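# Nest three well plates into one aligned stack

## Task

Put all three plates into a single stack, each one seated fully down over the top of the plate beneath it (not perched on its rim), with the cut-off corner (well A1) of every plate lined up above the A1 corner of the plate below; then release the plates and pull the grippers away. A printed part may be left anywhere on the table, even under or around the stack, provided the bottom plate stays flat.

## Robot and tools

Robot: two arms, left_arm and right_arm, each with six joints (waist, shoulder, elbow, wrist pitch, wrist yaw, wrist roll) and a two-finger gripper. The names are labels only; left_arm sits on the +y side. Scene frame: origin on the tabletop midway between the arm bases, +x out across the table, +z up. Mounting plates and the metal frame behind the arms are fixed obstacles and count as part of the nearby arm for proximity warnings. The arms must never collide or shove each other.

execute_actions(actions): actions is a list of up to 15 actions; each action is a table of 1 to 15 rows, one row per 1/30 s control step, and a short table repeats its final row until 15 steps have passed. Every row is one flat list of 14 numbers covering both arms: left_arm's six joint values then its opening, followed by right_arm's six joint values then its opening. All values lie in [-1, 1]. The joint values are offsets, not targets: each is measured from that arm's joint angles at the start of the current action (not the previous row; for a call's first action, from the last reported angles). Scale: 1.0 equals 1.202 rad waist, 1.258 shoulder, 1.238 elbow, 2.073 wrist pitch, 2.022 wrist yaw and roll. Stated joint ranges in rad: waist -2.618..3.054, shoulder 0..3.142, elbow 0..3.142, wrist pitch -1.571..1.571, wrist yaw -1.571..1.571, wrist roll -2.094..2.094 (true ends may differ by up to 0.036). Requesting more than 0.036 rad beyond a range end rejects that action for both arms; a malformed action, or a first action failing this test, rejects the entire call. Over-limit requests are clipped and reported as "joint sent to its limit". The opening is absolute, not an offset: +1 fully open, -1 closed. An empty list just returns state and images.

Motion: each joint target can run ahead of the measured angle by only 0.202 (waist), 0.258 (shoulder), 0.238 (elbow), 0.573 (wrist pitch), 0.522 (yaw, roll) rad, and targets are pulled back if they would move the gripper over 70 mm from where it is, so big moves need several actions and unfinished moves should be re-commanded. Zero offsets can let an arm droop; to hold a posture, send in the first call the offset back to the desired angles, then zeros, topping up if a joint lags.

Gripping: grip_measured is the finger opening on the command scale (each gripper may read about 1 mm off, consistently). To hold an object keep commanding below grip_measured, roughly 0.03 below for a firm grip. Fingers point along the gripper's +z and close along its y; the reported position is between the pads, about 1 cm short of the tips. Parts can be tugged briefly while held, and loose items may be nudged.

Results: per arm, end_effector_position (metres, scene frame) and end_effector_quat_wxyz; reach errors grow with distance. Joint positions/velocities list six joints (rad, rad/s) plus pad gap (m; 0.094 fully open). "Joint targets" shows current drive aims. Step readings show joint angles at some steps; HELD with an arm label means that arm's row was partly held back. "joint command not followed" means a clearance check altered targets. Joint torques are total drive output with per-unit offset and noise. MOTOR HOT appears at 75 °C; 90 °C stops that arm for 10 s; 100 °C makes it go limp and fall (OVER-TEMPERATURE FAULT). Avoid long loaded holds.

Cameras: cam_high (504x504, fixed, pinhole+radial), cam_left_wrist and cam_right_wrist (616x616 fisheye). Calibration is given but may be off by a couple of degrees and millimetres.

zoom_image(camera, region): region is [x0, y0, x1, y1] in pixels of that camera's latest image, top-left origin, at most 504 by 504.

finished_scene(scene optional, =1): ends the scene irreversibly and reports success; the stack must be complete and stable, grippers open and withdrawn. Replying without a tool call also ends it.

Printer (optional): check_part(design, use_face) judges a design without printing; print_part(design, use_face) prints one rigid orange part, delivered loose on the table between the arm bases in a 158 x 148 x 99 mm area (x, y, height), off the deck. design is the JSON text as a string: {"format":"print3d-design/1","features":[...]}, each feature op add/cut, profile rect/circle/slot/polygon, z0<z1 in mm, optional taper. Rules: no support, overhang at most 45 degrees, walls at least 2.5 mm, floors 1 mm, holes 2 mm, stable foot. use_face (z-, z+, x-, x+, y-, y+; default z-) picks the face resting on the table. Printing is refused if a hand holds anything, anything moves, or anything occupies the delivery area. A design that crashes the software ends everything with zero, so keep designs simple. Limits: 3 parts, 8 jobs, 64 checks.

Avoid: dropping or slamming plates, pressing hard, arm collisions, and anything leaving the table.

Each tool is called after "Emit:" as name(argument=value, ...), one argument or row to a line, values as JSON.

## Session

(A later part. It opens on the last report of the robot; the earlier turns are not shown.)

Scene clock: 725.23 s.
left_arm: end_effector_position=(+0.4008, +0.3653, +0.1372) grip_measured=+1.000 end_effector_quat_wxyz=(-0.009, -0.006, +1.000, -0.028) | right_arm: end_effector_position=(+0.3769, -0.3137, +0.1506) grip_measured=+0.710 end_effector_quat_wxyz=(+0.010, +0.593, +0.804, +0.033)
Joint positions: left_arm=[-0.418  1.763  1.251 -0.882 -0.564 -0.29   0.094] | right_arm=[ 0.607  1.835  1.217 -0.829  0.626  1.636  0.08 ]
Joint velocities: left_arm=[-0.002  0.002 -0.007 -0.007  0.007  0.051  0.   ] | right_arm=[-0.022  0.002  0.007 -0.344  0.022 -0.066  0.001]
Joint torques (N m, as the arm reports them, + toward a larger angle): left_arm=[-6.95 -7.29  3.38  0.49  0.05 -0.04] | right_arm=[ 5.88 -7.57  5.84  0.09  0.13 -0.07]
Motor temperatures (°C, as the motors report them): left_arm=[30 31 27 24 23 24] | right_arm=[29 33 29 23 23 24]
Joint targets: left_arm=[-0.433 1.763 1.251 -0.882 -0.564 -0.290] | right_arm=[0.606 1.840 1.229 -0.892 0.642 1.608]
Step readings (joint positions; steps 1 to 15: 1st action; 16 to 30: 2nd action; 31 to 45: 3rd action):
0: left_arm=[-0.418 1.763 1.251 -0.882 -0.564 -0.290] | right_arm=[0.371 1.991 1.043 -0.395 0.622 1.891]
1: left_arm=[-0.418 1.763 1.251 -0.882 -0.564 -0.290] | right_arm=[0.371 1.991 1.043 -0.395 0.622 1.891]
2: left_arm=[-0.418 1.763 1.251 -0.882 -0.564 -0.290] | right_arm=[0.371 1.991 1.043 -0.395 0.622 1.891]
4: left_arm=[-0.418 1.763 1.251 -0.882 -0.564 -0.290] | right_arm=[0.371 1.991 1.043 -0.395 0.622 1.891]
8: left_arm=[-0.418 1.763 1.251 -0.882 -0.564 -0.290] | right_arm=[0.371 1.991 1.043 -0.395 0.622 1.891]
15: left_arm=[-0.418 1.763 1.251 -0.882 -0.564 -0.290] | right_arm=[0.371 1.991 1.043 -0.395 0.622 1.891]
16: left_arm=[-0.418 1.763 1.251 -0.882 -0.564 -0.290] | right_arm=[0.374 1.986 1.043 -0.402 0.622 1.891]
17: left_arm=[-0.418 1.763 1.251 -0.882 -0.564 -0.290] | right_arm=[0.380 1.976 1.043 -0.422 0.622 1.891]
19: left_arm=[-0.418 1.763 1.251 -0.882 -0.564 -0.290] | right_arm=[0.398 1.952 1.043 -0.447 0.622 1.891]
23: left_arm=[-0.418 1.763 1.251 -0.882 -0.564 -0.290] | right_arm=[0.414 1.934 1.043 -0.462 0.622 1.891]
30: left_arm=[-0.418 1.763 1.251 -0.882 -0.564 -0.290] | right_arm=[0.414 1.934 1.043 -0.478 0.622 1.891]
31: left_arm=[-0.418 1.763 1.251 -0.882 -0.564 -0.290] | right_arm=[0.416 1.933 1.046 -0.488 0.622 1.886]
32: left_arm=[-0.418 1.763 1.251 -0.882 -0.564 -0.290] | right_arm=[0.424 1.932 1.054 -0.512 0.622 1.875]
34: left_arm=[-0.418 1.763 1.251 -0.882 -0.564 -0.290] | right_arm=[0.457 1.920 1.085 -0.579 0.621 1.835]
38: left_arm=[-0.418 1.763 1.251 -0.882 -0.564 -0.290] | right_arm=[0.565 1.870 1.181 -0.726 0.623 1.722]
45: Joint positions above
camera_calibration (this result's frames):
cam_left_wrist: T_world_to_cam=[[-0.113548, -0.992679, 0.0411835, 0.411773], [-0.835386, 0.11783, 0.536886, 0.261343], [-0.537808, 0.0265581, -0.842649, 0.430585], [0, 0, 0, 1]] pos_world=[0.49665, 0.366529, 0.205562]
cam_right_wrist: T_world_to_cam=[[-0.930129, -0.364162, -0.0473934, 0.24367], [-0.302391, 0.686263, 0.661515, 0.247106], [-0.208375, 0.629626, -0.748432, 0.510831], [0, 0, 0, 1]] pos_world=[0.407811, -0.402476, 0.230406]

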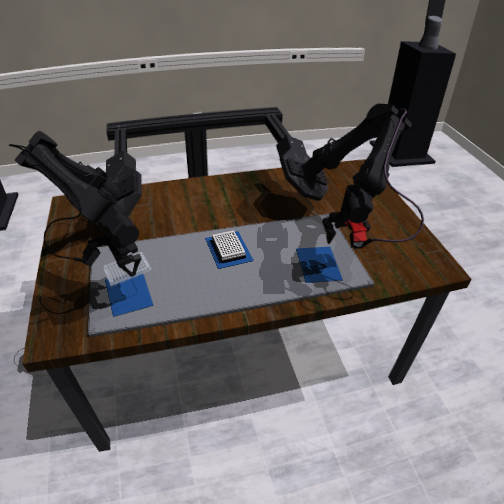

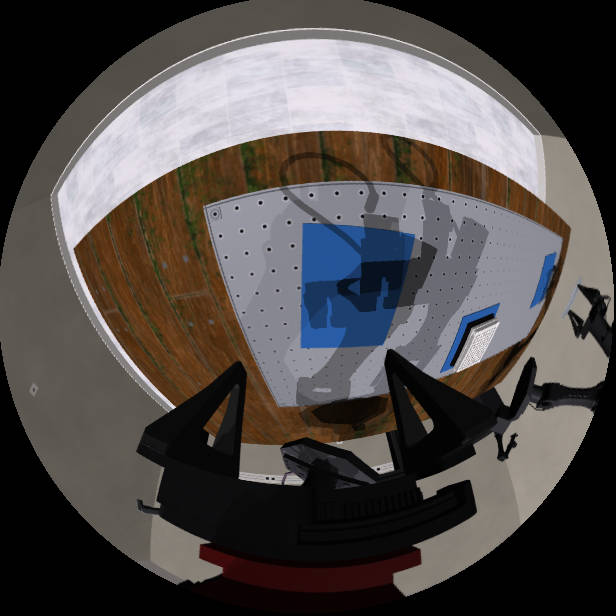

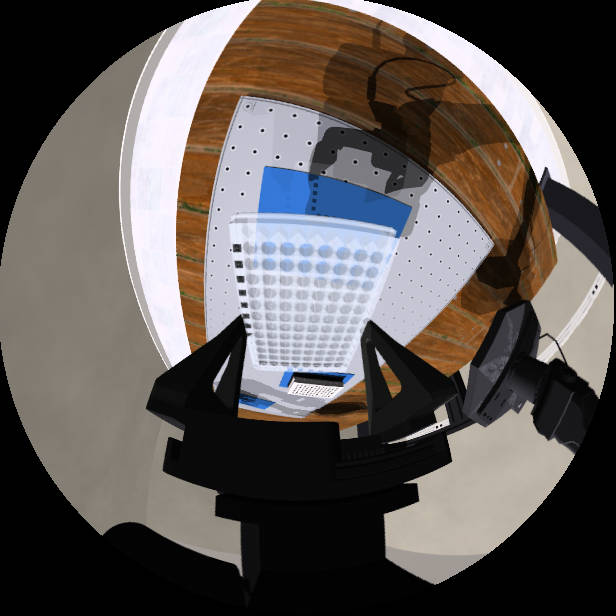

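Emit:
execute_actions(
  actions=[
    [[-0.013,0,0,0,0,0,1,0.135,0.19,0.135,-0.05,-0.012,-0.07,0.68]],
    [[-0.013,0,0,0,0,0,1,0.135,0.19,0.135,-0.01,-0.015,-0.07,0.68]],
    [[-0.013,0,0,0,0,0,1,0.135,0.2,0.135,-0.01,-0.015,-0.07,0.68]],
  ],
)

Scene clock: 732.80 s.
left_arm: end_effector_position=(+0.4008, +0.3653, +0.1372) grip_measured=+1.000 end_effector_quat_wxyz=(-0.009, -0.006, +1.000, -0.028) | right_arm: end_effector_position=(+0.2771, -0.0546, +0.1154) grip_measured=+0.710 end_effector_quat_wxyz=(-0.024, +0.123, +0.992, +0.018)
Joint positions: left_arm=[-0.418  1.763  1.251 -0.882 -0.564 -0.29   0.094] | right_arm=[ 1.094  2.604  1.653 -0.911  0.518  1.246  0.08 ]
Joint velocities: left_arm=[-0.027 -0.017 -0.007 -0.081 -0.037 -0.11   0.   ] | right_arm=[-0.129 -0.056 -0.002 -0.051  0.066 -0.037 -0.001]
Joint torques (N m, as the arm reports them, + toward a larger angle): left_arm=[-6.95 -7.29  3.39  0.49  0.05 -0.03] | right_arm=[  8.01 -12.66   6.7   -0.02   0.04  -0.08]
Motor temperatures (°C, as the motors report them): left_arm=[30 31 27 24 23 24] | right_arm=[29 33 29 23 23 24]
Joint targets: left_arm=[-0.433 1.763 1.251 -0.882 -0.564 -0.290] | right_arm=[1.091 2.591 1.676 -0.928 0.526 1.234]
Step readings (joint positions; steps 1 to 15: 1st action; 16 to 30: 2nd action; 31 to 45: 3rd action):
0: left_arm=[-0.418 1.763 1.251 -0.882 -0.564 -0.290] | right_arm=[0.607 1.835 1.217 -0.867 0.626 1.614]
1: left_arm=[-0.418 1.763 1.251 -0.882 -0.564 -0.290] | right_arm=[0.617 1.858 1.238 -0.891 0.628 1.602]
2: left_arm=[-0.418 1.763 1.251 -0.882 -0.564 -0.290] | right_arm=[0.637 1.905 1.284 -0.913 0.632 1.585]
4: left_arm=[-0.418 1.763 1.251 -0.882 -0.564 -0.290] | right_arm=[0.699 2.008 1.353 -0.901 0.627 1.554]
8: left_arm=[-0.418 1.763 1.251 -0.882 -0.564 -0.290] | right_arm=[0.779 2.092 1.364 -0.899 0.597 1.522]
15: left_arm=[-0.418 1.763 1.251 -0.882 -0.564 -0.290] | right_arm=[0.768 2.087 1.364 -0.906 0.594 1.506]
16: left_arm=[-0.418 1.763 1.251 -0.882 -0.564 -0.290] | right_arm=[0.776 2.108 1.384 -0.925 0.595 1.492]
17: left_arm=[-0.418 1.763 1.251 -0.882 -0.564 -0.290] | right_arm=[0.790 2.148 1.425 -0.938 0.597 1.473]
19: left_arm=[-0.418 1.763 1.251 -0.882 -0.564 -0.290] | right_arm=[0.843 2.243 1.493 -0.921 0.594 1.438]
23: left_arm=[-0.418 1.763 1.251 -0.882 -0.564 -0.290] | right_arm=[0.936 2.341 1.509 -0.906 0.565 1.396]
30: left_arm=[-0.418 1.763 1.251 -0.882 -0.564 -0.290] | right_arm=[0.929 2.340 1.509 -0.907 0.556 1.375]
31: left_arm=[-0.418 1.763 1.251 -0.882 -0.564 -0.290] | right_arm=[0.934 2.359 1.528 -0.925 0.557 1.363]
32: left_arm=[-0.418 1.763 1.251 -0.882 -0.564 -0.290] | right_arm=[0.945 2.398 1.569 -0.935 0.559 1.345]
34: left_arm=[-0.418 1.763 1.251 -0.882 -0.564 -0.290] | right_arm=[0.991 2.489 1.634 -0.920 0.558 1.312]
38: left_arm=[-0.418 1.763 1.251 -0.882 -0.564 -0.290] | right_arm=[1.091 2.602 1.653 -0.907 0.531 1.268]
45: Joint positions above
camera_calibration (this result's frames):
cam_left_wrist: T_world_to_cam=[[-0.113548, -0.992679, 0.0411835, 0.411773], [-0.835386, 0.11783, 0.536886, 0.261343], [-0.537808, 0.0265581, -0.842649, 0.430585], [0, 0, 0, 1]] pos_world=[0.49665, 0.366529, 0.205562]
cam_right_wrist: T_world_to_cam=[[-0.172098, -0.98498, -0.0140258, -0.00425493], [-0.719243, 0.115913, 0.685021, 0.144062], [-0.673106, 0.127978, -0.728388, 0.399616], [0, 0, 0, 1]] pos_world=[0.371868, -0.0720319, 0.19233]

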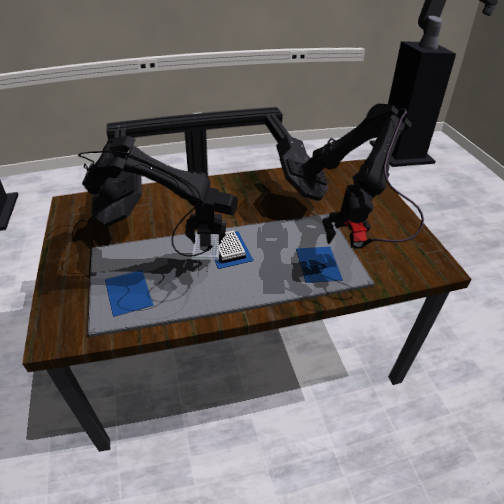

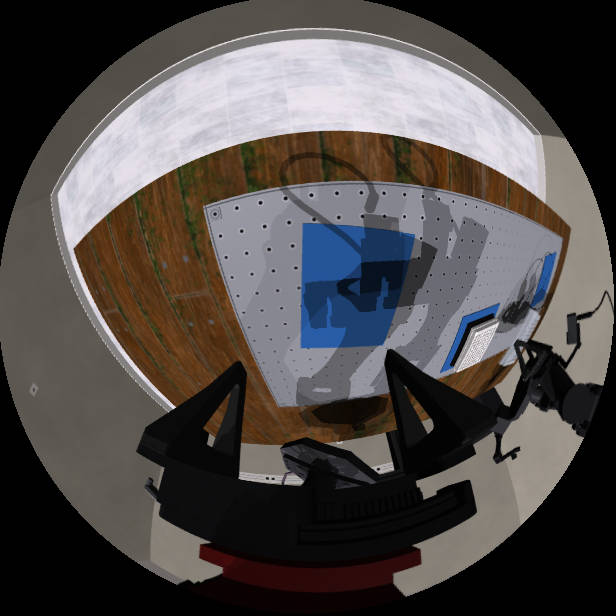

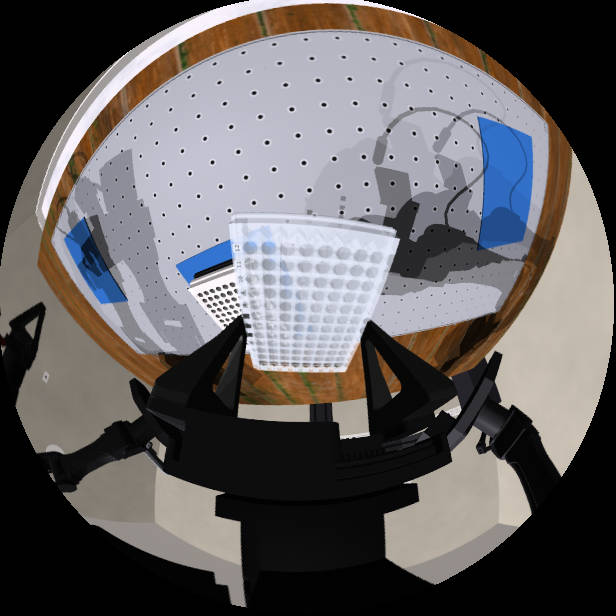

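Emit:
execute_actions(
  actions=[
    [[-0.013,0,0,0,0,0,1,0.03,0.03,0.04,-0.012,0.011,-0.09,0.68],[-0.013,0,0,0,0,0,1,0.05,0.06,0.06,-0.012,0.011,-0.09,0.68],[-0.013,0,0,0,0,0,1,0.07,0.09,0.085,-0.012,0.011,-0.09,0.68],[-0.013,0,0,0,0,0,1,0.09,0.12,0.11,-0.012,0.011,-0.09,0.68],[-0.013,0,0,0,0,0,1,0.105,0.15,0.13,-0.012,0.011,-0.09,0.68],[-0.013,0,0,0,0,0,1,0.115,0.175,0.15,-0.012,0.011,-0.09,0.68],[-0.013,0,0,0,0,0,1,0.125,0.195,0.165,-0.012,0.011,-0.09,0.68],[-0.013,0,0,0,0,0,1,0.13,0.21,0.175,-0.012,0.011,-0.09,0.68],[-0.013,0,0,0,0,0,1,0.13,0.223,0.175,-0.012,0.011,-0.092,0.68]],
  ],
)

Scene clock: 747.73 s.
left_arm: end_effector_position=(+0.4008, +0.3653, +0.1372) grip_measured=+1.000 end_effector_quat_wxyz=(-0.009, -0.006, +1.000, -0.028) | right_arm: end_effector_position=(+0.2085, +0.0112, +0.0802) grip_measured=+0.710 end_effector_quat_wxyz=(+0.001, -0.062, +0.998, -0.008)
Joint positions: left_arm=[-0.418  1.763  1.251 -0.882 -0.564 -0.29   0.094] | right_arm=[ 1.26   2.902  1.839 -0.924  0.527  1.072  0.08 ]
Joint velocities: left_arm=[ 0.002  0.002  0.027  0.007 -0.037 -0.007  0.   ] | right_arm=[-0.11   0.017 -0.017 -0.081 -0.022 -0.022  0.   ]
Joint torques (N m, as the arm reports them, + toward a larger angle): left_arm=[-6.94 -7.3   3.4   0.49  0.05 -0.03] | right_arm=[  7.17 -14.97   7.37  -0.01   0.12  -0.06]
Motor temperatures (°C, as the motors report them): left_arm=[30 31 27 24 23 24] | right_arm=[30 36 30 23 23 24]
Joint targets: left_arm=[-0.433 1.763 1.251 -0.882 -0.564 -0.290] | right_arm=[1.250 2.885 1.870 -0.936 0.540 1.060]
Step readings (joint positions):
0: left_arm=[-0.418 1.763 1.251 -0.882 -0.564 -0.290] | right_arm=[1.086 2.603 1.653 -0.911 0.518 1.240]
1: left_arm=[-0.418 1.763 1.251 -0.882 -0.564 -0.290] | right_arm=[1.088 2.606 1.657 -0.914 0.520 1.216]
2: left_arm=[-0.418 1.763 1.251 -0.882 -0.564 -0.290] | right_arm=[1.092 2.616 1.669 -0.921 0.523 1.187]
4: left_arm=[-0.418 1.763 1.251 -0.882 -0.564 -0.290] | right_arm=[1.114 2.663 1.719 -0.927 0.531 1.146]
8: left_arm=[-0.418 1.763 1.251 -0.882 -0.564 -0.290] | right_arm=[1.202 2.802 1.824 -0.922 0.536 1.101]
15: Joint positions above
camera_calibration (this result's frames):
cam_left_wrist: T_world_to_cam=[[-0.113548, -0.992679, 0.0411835, 0.411773], [-0.835386, 0.11783, 0.536886, 0.261343], [-0.537808, 0.0265581, -0.842649, 0.430585], [0, 0, 0, 1]] pos_world=[0.49665, 0.366529, 0.205562]
cam_right_wrist: T_world_to_cam=[[0.196798, -0.979804, 0.0354247, -0.032714], [-0.750817, -0.127372, 0.648113, 0.123509], [-0.630512, -0.154145, -0.76072, 0.316212], [0, 0, 0, 1]] pos_world=[0.298546, 0.0324207, 0.16166]

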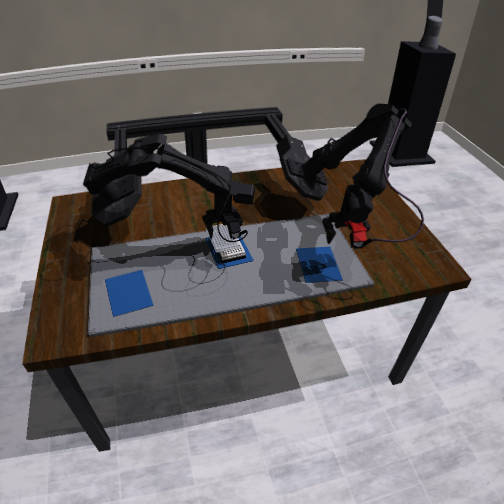

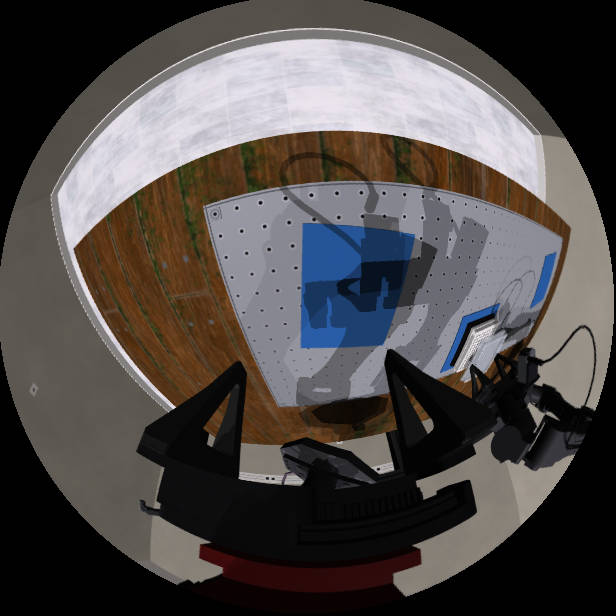

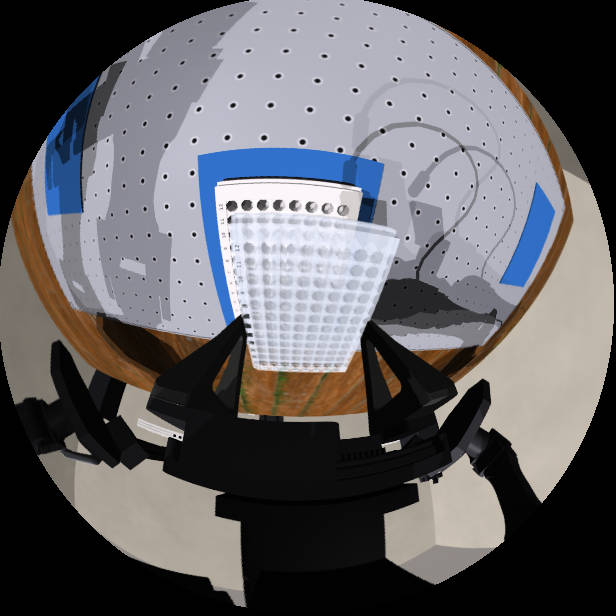

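Emit:
execute_actions(
  actions=[],
)

Emit:
zoom_image(
  camera="cam_right_wrist",
  region=[180, 140, 420, 300],
)

Scene clock: 763.47 s.
left_arm: end_effector_position=(+0.4008, +0.3653, +0.1372) grip_measured=+1.000 end_effector_quat_wxyz=(-0.009, -0.006, +1.000, -0.028) | right_arm: end_effector_position=(+0.2131, +0.0090, +0.0793) grip_measured=+0.710 end_effector_quat_wxyz=(-0.001, -0.059, +0.998, -0.008)
Joint positions: left_arm=[-0.418  1.763  1.251 -0.882 -0.564 -0.29   0.094] | right_arm=[ 1.247  2.897  1.839 -0.924  0.527  1.066  0.08 ]
Joint velocities: left_arm=[ 0.017  0.007  0.002 -0.022 -0.007  0.007  0.   ] | right_arm=[-0.002  0.002  0.002 -0.022 -0.007  0.007 -0.   ]
Joint torques (N m, as the arm reports them, + toward a larger angle): left_arm=[-6.93 -7.32  3.39  0.49  0.05 -0.04] | right_arm=[  7.54 -14.58   7.27  -0.01   0.13  -0.07]
Motor temperatures (°C, as the motors report them): left_arm=[30 31 27 24 23 24] | right_arm=[30 39 31 23 23 24]
Joint targets: left_arm=[-0.433 1.763 1.251 -0.882 -0.564 -0.290] | right_arm=[1.250 2.885 1.870 -0.936 0.540 1.060]
camera_calibration (this result's frames):
cam_left_wrist: T_world_to_cam=[[-0.113548, -0.992679, 0.0411835, 0.411773], [-0.835386, 0.11783, 0.536886, 0.261343], [-0.537808, 0.0265581, -0.842649, 0.430585], [0, 0, 0, 1]] pos_world=[0.49665, 0.366529, 0.205562]
cam_right_wrist: T_world_to_cam=[[0.190077, -0.98117, 0.0342919, -0.034159], [-0.748309, -0.122179, 0.652002, 0.126373], [-0.635535, -0.149592, -0.757441, 0.318871], [0, 0, 0, 1]] pos_world=[0.303712, 0.0296246, 0.160302]

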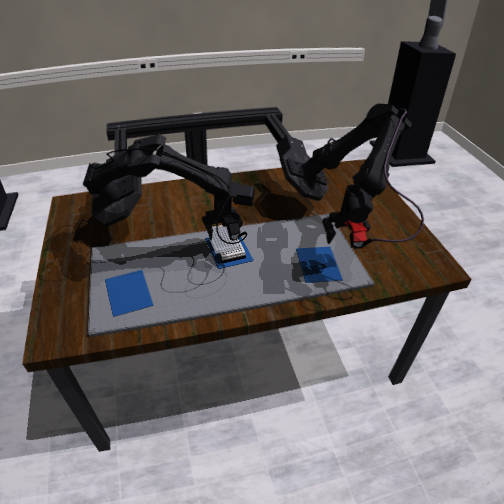

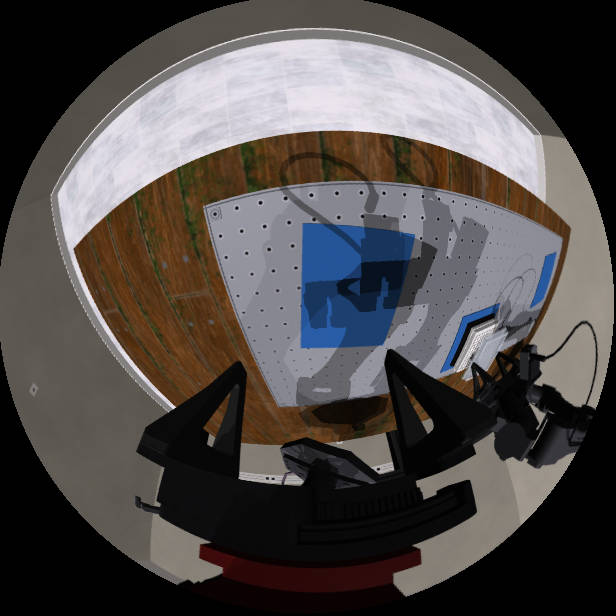

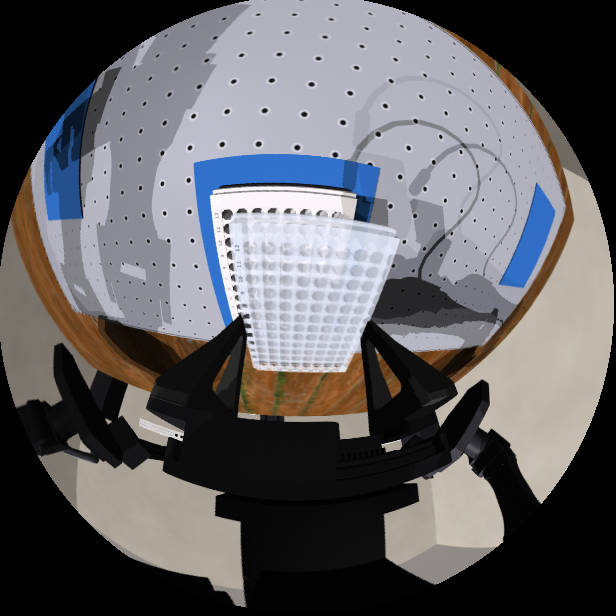

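Region (180, 140, 420, 300) of cam_right_wrist's 616x616 image, scaled by 2.100, with more detail than that image has.

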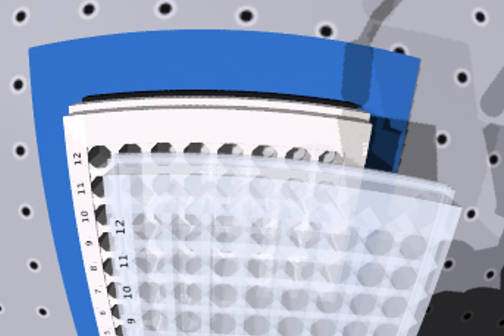

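Emit:
execute_actions(
  actions=[
    [[-0.013,0,0,0,0,0,1,-0.005,0.0,0.05,-0.012,0.009,0,0.68],[-0.013,0,0,0,0,0,1,-0.005,0.01,0.07,-0.016,0.009,0,0.68],[-0.013,0,0,0,0,0,1,-0.008,0.02,0.085,-0.02,0.009,0,0.68],[-0.013,0,0,0,0,0,1,-0.01,0.03,0.1,-0.023,0.009,0,0.68],[-0.013,0,0,0,0,0,1,-0.0105,0.04,0.11,-0.026,0.009,0,0.68],[-0.013,0,0,0,0,0,1,-0.0105,0.051,0.12,-0.026,0.009,0,0.68]],
  ],
)

Emit:
zoom_image(
  camera="cam_right_wrist",
  region=[180, 140, 420, 300],
)

Scene clock: 776.83 s.
left_arm: end_effector_position=(+0.4008, +0.3653, +0.1372) grip_measured=+1.000 end_effector_quat_wxyz=(-0.009, -0.006, +1.000, -0.028) | right_arm: end_effector_position=(+0.2281, +0.0265, +0.0795) grip_measured=+0.710 end_effector_quat_wxyz=(+0.004, -0.043, +0.999, +0.004)
Joint positions: left_arm=[-0.418  1.763  1.251 -0.882 -0.564 -0.29   0.094] | right_arm=[ 1.233  2.951  1.961 -0.954  0.531  1.066  0.08 ]
Joint velocities: left_arm=[-0.012  0.012  0.017  0.11   0.022 -0.125  0.   ] | right_arm=[ 0.002  0.032 -0.007 -0.037 -0.066  0.007 -0.   ]
Joint torques (N m, as the arm reports them, + toward a larger angle): left_arm=[-6.93 -7.3   3.4   0.49  0.05 -0.03] | right_arm=[  7.79 -13.19   7.14  -0.09   0.12   0.  ]
Motor temperatures (°C, as the motors report them): left_arm=[30 31 27 24 23 24] | right_arm=[30 40 31 23 23 24]
Joint targets: left_arm=[-0.433 1.763 1.251 -0.882 -0.564 -0.290] | right_arm=[1.235 2.961 1.988 -0.978 0.545 1.066]
Step readings (joint positions):
0: left_arm=[-0.418 1.763 1.251 -0.882 -0.564 -0.290] | right_arm=[1.247 2.897 1.839 -0.924 0.527 1.066]
1: left_arm=[-0.418 1.763 1.251 -0.882 -0.564 -0.290] | right_arm=[1.247 2.897 1.843 -0.927 0.527 1.066]
2: left_arm=[-0.418 1.763 1.251 -0.882 -0.564 -0.290] | right_arm=[1.246 2.900 1.854 -0.934 0.527 1.066]
4: left_arm=[-0.418 1.763 1.251 -0.882 -0.564 -0.290] | right_arm=[1.243 2.911 1.893 -0.945 0.527 1.066]
8: left_arm=[-0.418 1.763 1.251 -0.882 -0.564 -0.290] | right_arm=[1.236 2.935 1.957 -0.947 0.531 1.066]
15: Joint positions above
camera_calibration (this result's frames):
cam_left_wrist: T_world_to_cam=[[-0.113548, -0.992679, 0.0411835, 0.411773], [-0.835386, 0.11783, 0.536886, 0.261343], [-0.537808, 0.0265581, -0.842649, 0.430585], [0, 0, 0, 1]] pos_world=[0.49665, 0.366529, 0.205562]
cam_right_wrist: T_world_to_cam=[[0.160293, -0.986995, 0.0120904, -0.0111766], [-0.757738, -0.115192, 0.642312, 0.142305], [-0.632566, -0.112119, -0.766348, 0.330227], [0, 0, 0, 1]] pos_world=[0.318512, 0.0423859, 0.1618]

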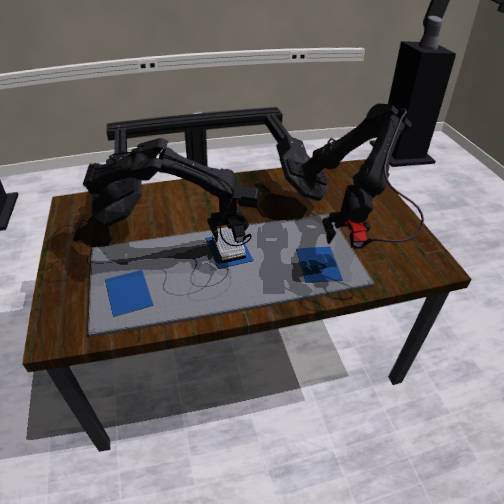

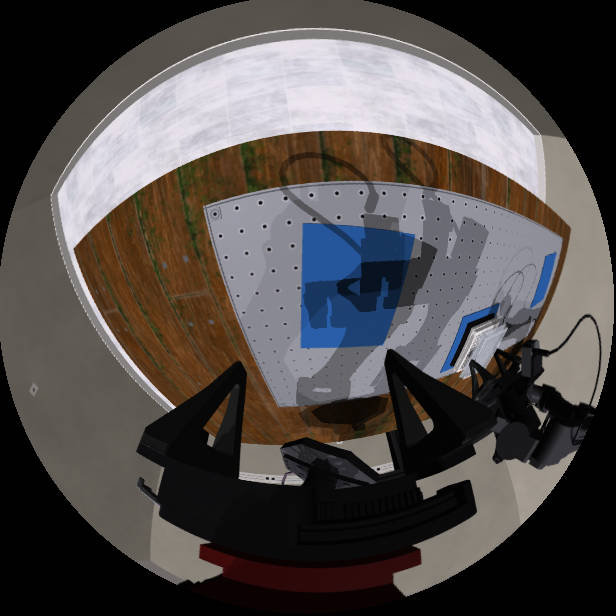

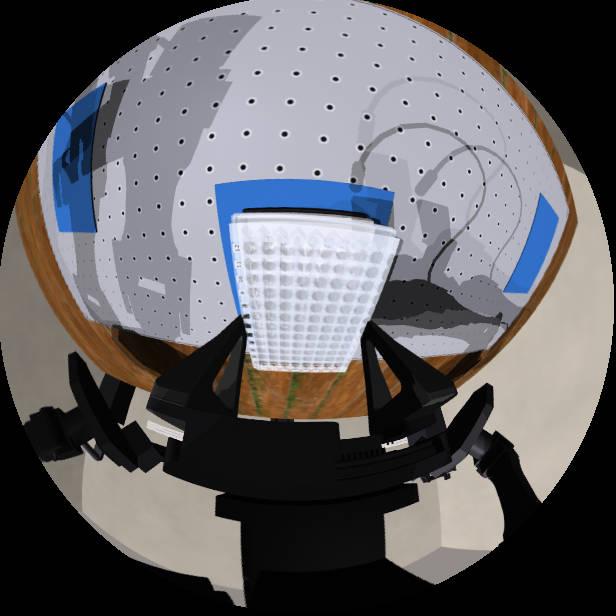

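Region (180, 140, 420, 300) of cam_right_wrist's 616x616 image, scaled by 2.100, with more detail than that image has.

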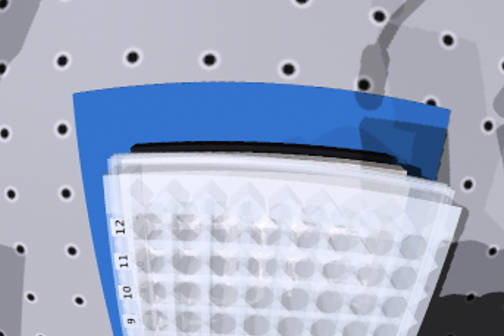

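Emit:
execute_actions(
  actions=[
    [[-0.013,0,0,0,0,0,1,0.001,0.008,0.02,-0.011,0.007,-0.026,0.68]],
  ],
)

Emit:
zoom_image(
  camera="cam_right_wrist",
  region=[180, 140, 420, 300],
)

Scene clock: 794.80 s.
left_arm: end_effector_position=(+0.4008, +0.3653, +0.1372) grip_measured=+1.000 end_effector_quat_wxyz=(-0.009, -0.006, +1.000, -0.028) | right_arm: end_effector_position=(+0.2276, +0.0260, +0.0791) grip_measured=+0.710 end_effector_quat_wxyz=(+0.003, -0.067, +0.998, +0.003)
Joint positions: left_arm=[-0.418  1.763  1.251 -0.882 -0.564 -0.29   0.094] | right_arm=[ 1.233  2.953  1.961 -0.956  0.531  1.021  0.08 ]
Joint velocities: left_arm=[-0.012  0.002  0.002 -0.022  0.11  -0.051  0.   ] | right_arm=[-0.012 -0.017 -0.002 -0.022  0.007 -0.037  0.   ]
Joint torques (N m, as the arm reports them, + toward a larger angle): left_arm=[-6.92 -7.3   3.39  0.49  0.05 -0.04] | right_arm=[  7.69 -13.01   6.99  -0.05   0.14  -0.08]
Motor temperatures (°C, as the motors report them): left_arm=[30 31 27 24 23 24] | right_arm=[30 39 31 22 23 24]
Joint targets: left_arm=[-0.433 1.763 1.251 -0.882 -0.564 -0.290] | right_arm=[1.234 2.962 1.986 -0.976 0.545 1.013]
Step readings (joint positions):
0: left_arm=[-0.418 1.763 1.251 -0.882 -0.564 -0.290] | right_arm=[1.233 2.953 1.961 -0.956 0.531 1.066]
1: left_arm=[-0.418 1.763 1.251 -0.882 -0.564 -0.290] | right_arm=[1.233 2.953 1.961 -0.956 0.531 1.059]
2: left_arm=[-0.418 1.763 1.251 -0.882 -0.564 -0.290] | right_arm=[1.233 2.953 1.961 -0.956 0.531 1.051]
4: left_arm=[-0.418 1.763 1.251 -0.882 -0.564 -0.290] | right_arm=[1.233 2.953 1.961 -0.956 0.531 1.040]
8: left_arm=[-0.418 1.763 1.251 -0.882 -0.564 -0.290] | right_arm=[1.233 2.953 1.961 -0.956 0.531 1.028]
15: Joint positions above
camera_calibration (this result's frames):
cam_left_wrist: T_world_to_cam=[[-0.113548, -0.992679, 0.0411835, 0.411773], [-0.835386, 0.11783, 0.536886, 0.261343], [-0.537808, 0.0265581, -0.842649, 0.430585], [0, 0, 0, 1]] pos_world=[0.49665, 0.366529, 0.205562]
cam_right_wrist: T_world_to_cam=[[0.205874, -0.978465, 0.014883, -0.0224375], [-0.751083, -0.148246, 0.643348, 0.141398], [-0.627288, -0.143627, -0.765429, 0.329024], [0, 0, 0, 1]] pos_world=[0.317214, 0.0462641, 0.16121]

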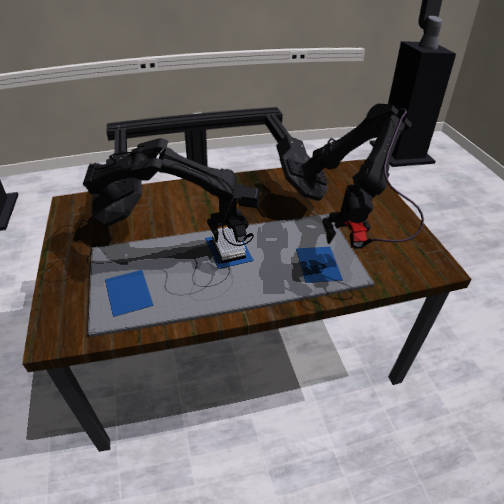

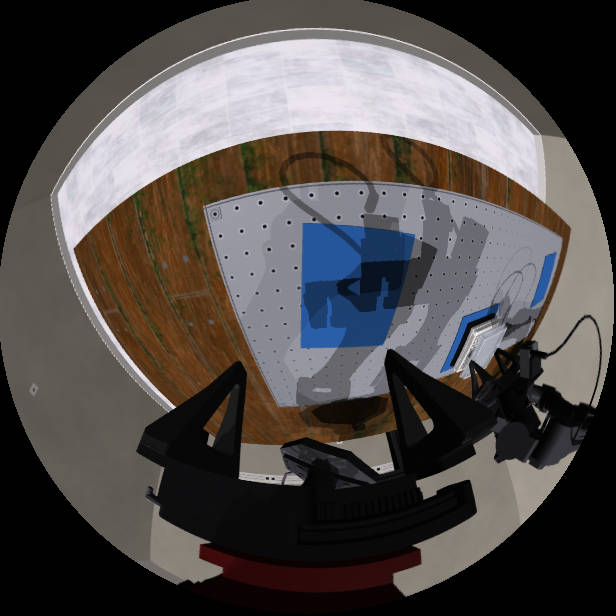

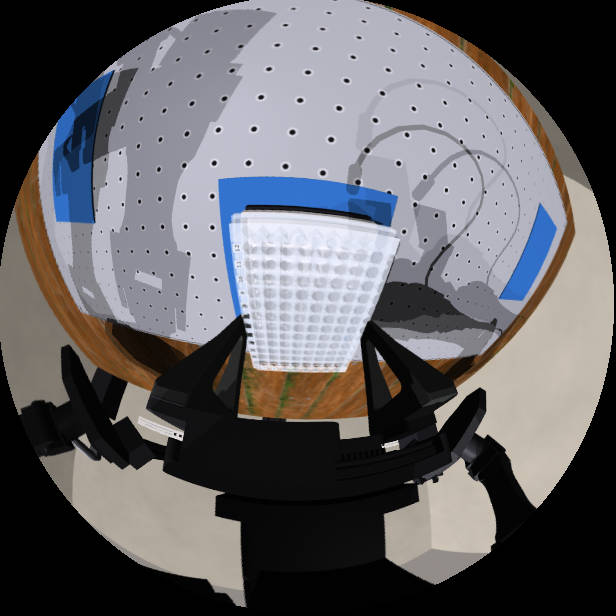

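Region (180, 140, 420, 300) of cam_right_wrist's 616x616 image, scaled by 2.100, with more detail than that image has.

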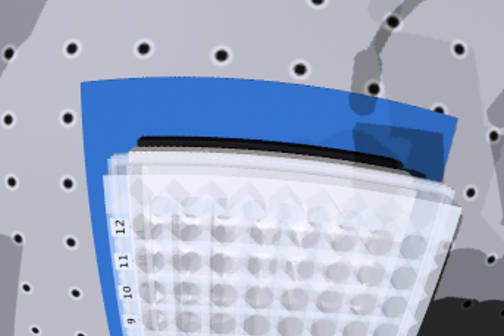

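Emit:
execute_actions(
  actions=[
    [[-0.013,0,0,0,0,0,1,-0.003,0.017,0.02,0.012,0.007,-0.003,0.68]],
  ],
)

Emit:
zoom_image(
  camera="cam_right_wrist",
  region=[180, 140, 420, 300],
)

Scene clock: 806.00 s.
left_arm: end_effector_position=(+0.4008, +0.3653, +0.1372) grip_measured=+1.000 end_effector_quat_wxyz=(-0.009, -0.006, +1.000, -0.028) | right_arm: end_effector_position=(+0.2251, +0.0266, +0.0745) grip_measured=+0.710 end_effector_quat_wxyz=(+0.002, -0.069, +0.998, +0.001)
Joint positions: left_arm=[-0.418  1.763  1.251 -0.882 -0.564 -0.29   0.094] | right_arm=[ 1.233  2.964  1.961 -0.949  0.532  1.02   0.08 ]
Joint velocities: left_arm=[-0.002 -0.002  0.002 -0.007 -0.066  0.037  0.   ] | right_arm=[ 0.002 -0.002  0.002 -0.022 -0.022 -0.022  0.   ]
Joint torques (N m, as the arm reports them, + toward a larger angle): left_arm=[-6.93 -7.29  3.4   0.49  0.05 -0.03] | right_arm=[  7.33 -12.94   7.     0.26   0.15  -0.05]
Motor temperatures (°C, as the motors report them): left_arm=[30 31 27 24 23 24] | right_arm=[30 39 31 22 23 24]
Joint targets: left_arm=[-0.433 1.763 1.251 -0.882 -0.564 -0.290] | right_arm=[1.229 2.974 1.986 -0.931 0.546 1.015]
Step readings (joint positions):
0: left_arm=[-0.418 1.763 1.251 -0.882 -0.564 -0.290] | right_arm=[1.233 2.953 1.961 -0.956 0.531 1.020]
1: left_arm=[-0.418 1.763 1.251 -0.882 -0.564 -0.290] | right_arm=[1.233 2.953 1.961 -0.956 0.532 1.020]
2: left_arm=[-0.418 1.763 1.251 -0.882 -0.564 -0.290] | right_arm=[1.233 2.954 1.961 -0.954 0.532 1.020]
4: left_arm=[-0.418 1.763 1.251 -0.882 -0.564 -0.290] | right_arm=[1.233 2.958 1.961 -0.951 0.532 1.020]
8: left_arm=[-0.418 1.763 1.251 -0.882 -0.564 -0.290] | right_arm=[1.233 2.964 1.961 -0.950 0.532 1.020]
15: Joint positions above
camera_calibration (this result's frames):
cam_left_wrist: T_world_to_cam=[[-0.113548, -0.992679, 0.0411835, 0.411773], [-0.835386, 0.11783, 0.536886, 0.261343], [-0.537808, 0.0265581, -0.842649, 0.430585], [0, 0, 0, 1]] pos_world=[0.49665, 0.366529, 0.205562]
cam_right_wrist: T_world_to_cam=[[0.210015, -0.977526, 0.0183321, -0.0224527], [-0.749669, -0.148969, 0.644829, 0.142086], [-0.627606, -0.149167, -0.764107, 0.324178], [0, 0, 0, 1]] pos_world=[0.31469, 0.0475749, 0.156497]

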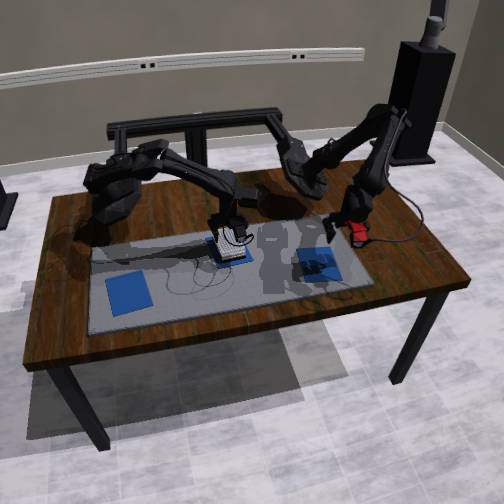

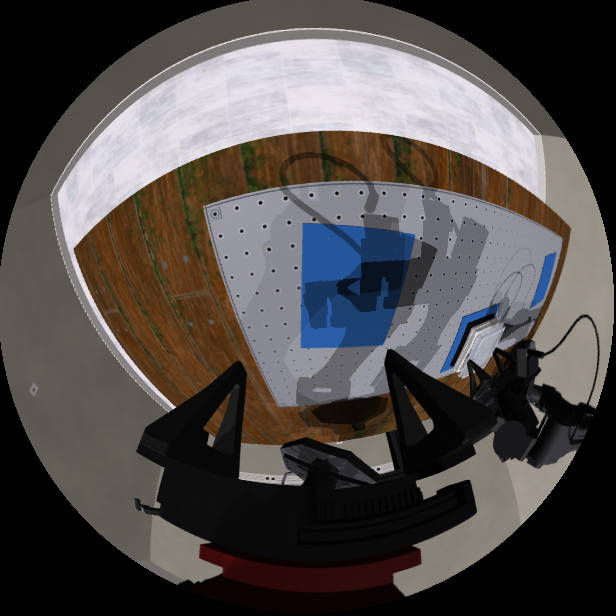

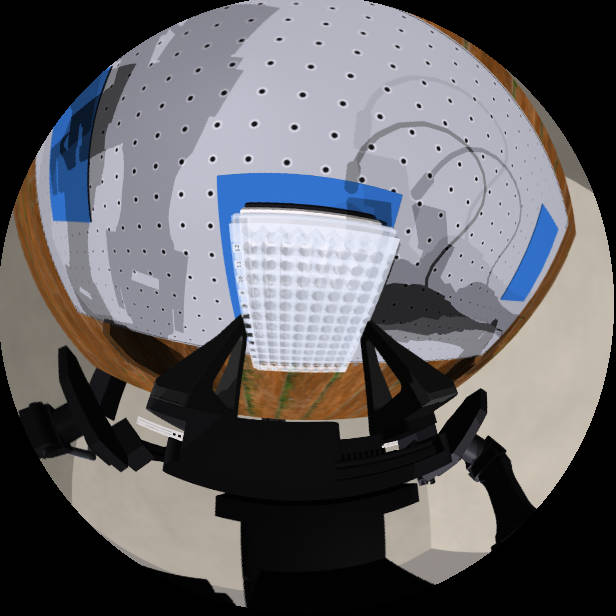

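Region (180, 140, 420, 300) of cam_right_wrist's 616x616 image, scaled by 2.100, with more detail than that image has.

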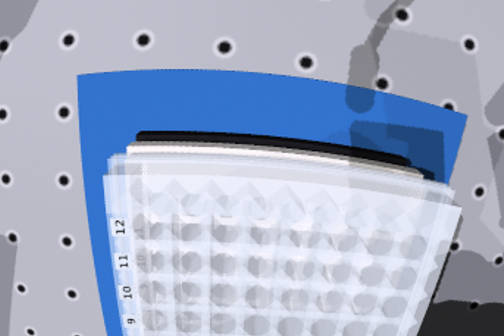

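Emit:
zoom_image(
  camera="cam_right_wrist",
  region=[220, 190, 290, 240],
)

Emit:
zoom_image(
  camera="cam_right_wrist",
  region=[340, 200, 410, 250],
)

Emit:
zoom_image(
  camera="cam_left_wrist",
  region=[430, 290, 530, 390],
)

Region (220, 190, 290, 240) of cam_right_wrist's 616x616 image, scaled by 7.200, with more detail than that image has; it fills the top 360 rows of this view, and the rest is white.

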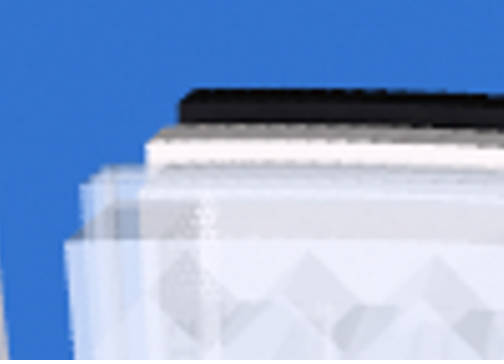

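Region (340, 200, 410, 250) of cam_right_wrist's 616x616 image, scaled by 7.200, with more detail than that image has; it fills the top 360 rows of this view, and the rest is white.

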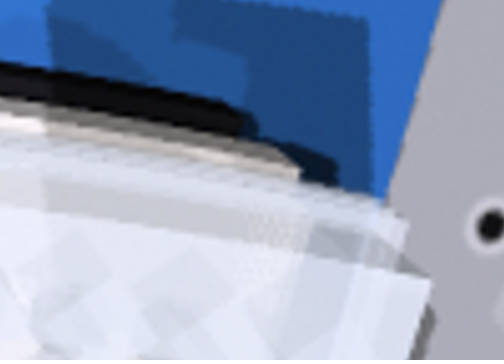

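Region (430, 290, 530, 390) of cam_left_wrist's 616x616 image, scaled by 5.040, with more detail than that image has.

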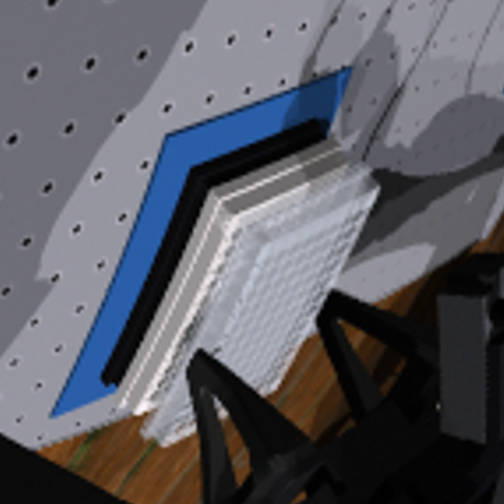

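Emit:
execute_actions(
  actions=[
    [[-0.013,0,0,0,0,0,1,-0.005,0.015,0.02,0.0135,0.007,-0.003,0.68]],
  ],
)

Emit:
zoom_image(
  camera="cam_right_wrist",
  region=[220, 190, 290, 240],
)

Emit:
zoom_image(
  camera="cam_right_wrist",
  region=[340, 200, 410, 250],
)

Scene clock: 833.97 s.
left_arm: end_effector_position=(+0.4008, +0.3653, +0.1372) grip_measured=+1.000 end_effector_quat_wxyz=(-0.009, -0.006, +1.000, -0.028) | right_arm: end_effector_position=(+0.2253, +0.0268, +0.0700) grip_measured=+0.710 end_effector_quat_wxyz=(+0.001, -0.066, +0.998, +0.001)
Joint positions: left_arm=[-0.418  1.763  1.251 -0.882 -0.564 -0.29   0.094] | right_arm=[ 1.226  2.972  1.961 -0.939  0.532  1.02   0.08 ]
Joint velocities: left_arm=[ 0.002 -0.007  0.007 -0.007 -0.095  0.022  0.   ] | right_arm=[-0.002  0.022  0.002 -0.037 -0.007  0.007 -0.001]
Joint torques (N m, as the arm reports them, + toward a larger angle): left_arm=[-6.94 -7.31  3.39  0.49  0.05 -0.03] | right_arm=[  7.63 -12.82   6.83   0.25   0.15  -0.06]
Motor temperatures (°C, as the motors report them): left_arm=[30 31 27 24 23 24] | right_arm=[30 39 32 23 23 24]
Joint targets: left_arm=[-0.433 1.763 1.251 -0.882 -0.564 -0.290] | right_arm=[1.227 2.983 1.986 -0.921 0.546 1.014]
Step readings (joint positions):
0: left_arm=[-0.418 1.763 1.251 -0.882 -0.564 -0.290] | right_arm=[1.233 2.964 1.961 -0.949 0.532 1.020]
1: left_arm=[-0.418 1.763 1.251 -0.882 -0.564 -0.290] | right_arm=[1.233 2.964 1.961 -0.948 0.532 1.020]
2: left_arm=[-0.418 1.763 1.251 -0.882 -0.564 -0.290] | right_arm=[1.232 2.965 1.961 -0.946 0.532 1.020]
4: left_arm=[-0.418 1.763 1.251 -0.882 -0.564 -0.290] | right_arm=[1.230 2.966 1.961 -0.942 0.532 1.020]
8: left_arm=[-0.418 1.763 1.251 -0.882 -0.564 -0.290] | right_arm=[1.227 2.971 1.961 -0.940 0.532 1.020]
15: Joint positions above
camera_calibration (this result's frames):
cam_left_wrist: T_world_to_cam=[[-0.113548, -0.992679, 0.0411835, 0.411773], [-0.835386, 0.11783, 0.536886, 0.261343], [-0.537808, 0.0265581, -0.842649, 0.430585], [0, 0, 0, 1]] pos_world=[0.49665, 0.366529, 0.205562]
cam_right_wrist: T_world_to_cam=[[0.203857, -0.978839, 0.0177761, -0.0207212], [-0.748885, -0.144219, 0.646816, 0.14485], [-0.630566, -0.14517, -0.762439, 0.321325], [0, 0, 0, 1]] pos_world=[0.315316, 0.0472541, 0.151667]

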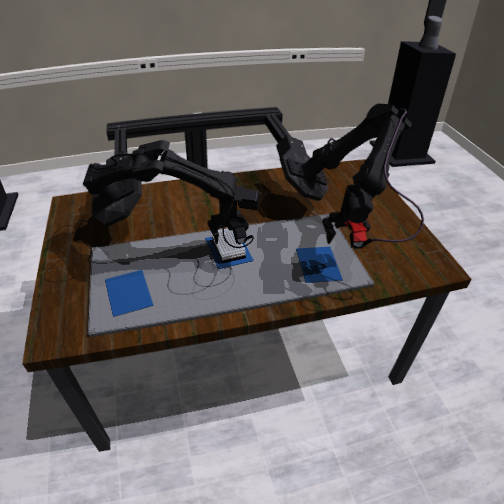

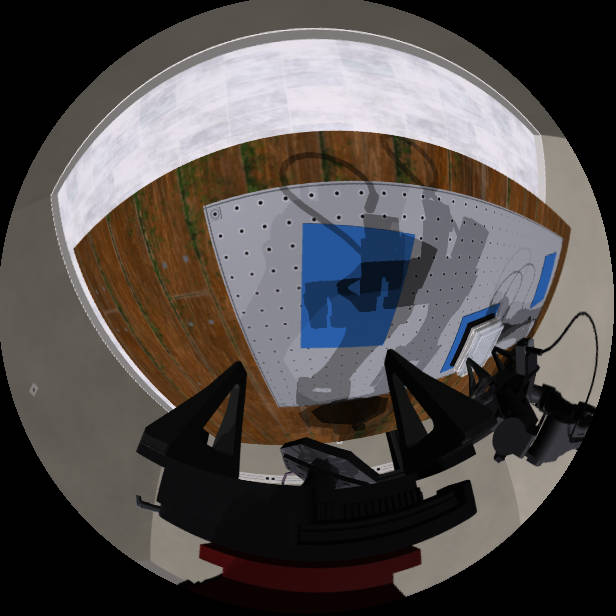

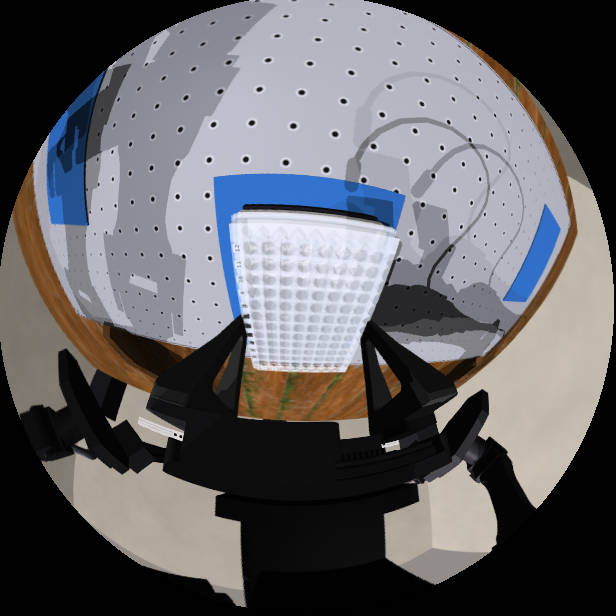

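Region (220, 190, 290, 240) of cam_right_wrist's 616x616 image, scaled by 7.200, with more detail than that image has; it fills the top 360 rows of this view, and the rest is white.

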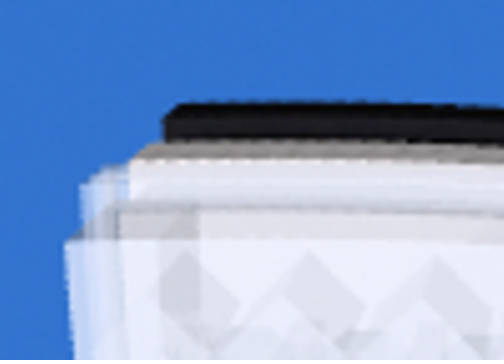

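Region (340, 200, 410, 250) of cam_right_wrist's 616x616 image, scaled by 7.200, with more detail than that image has; it fills the top 360 rows of this view, and the rest is white.

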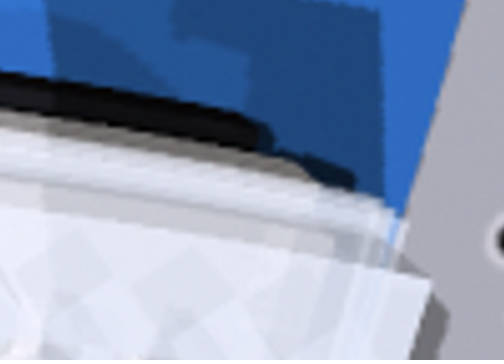

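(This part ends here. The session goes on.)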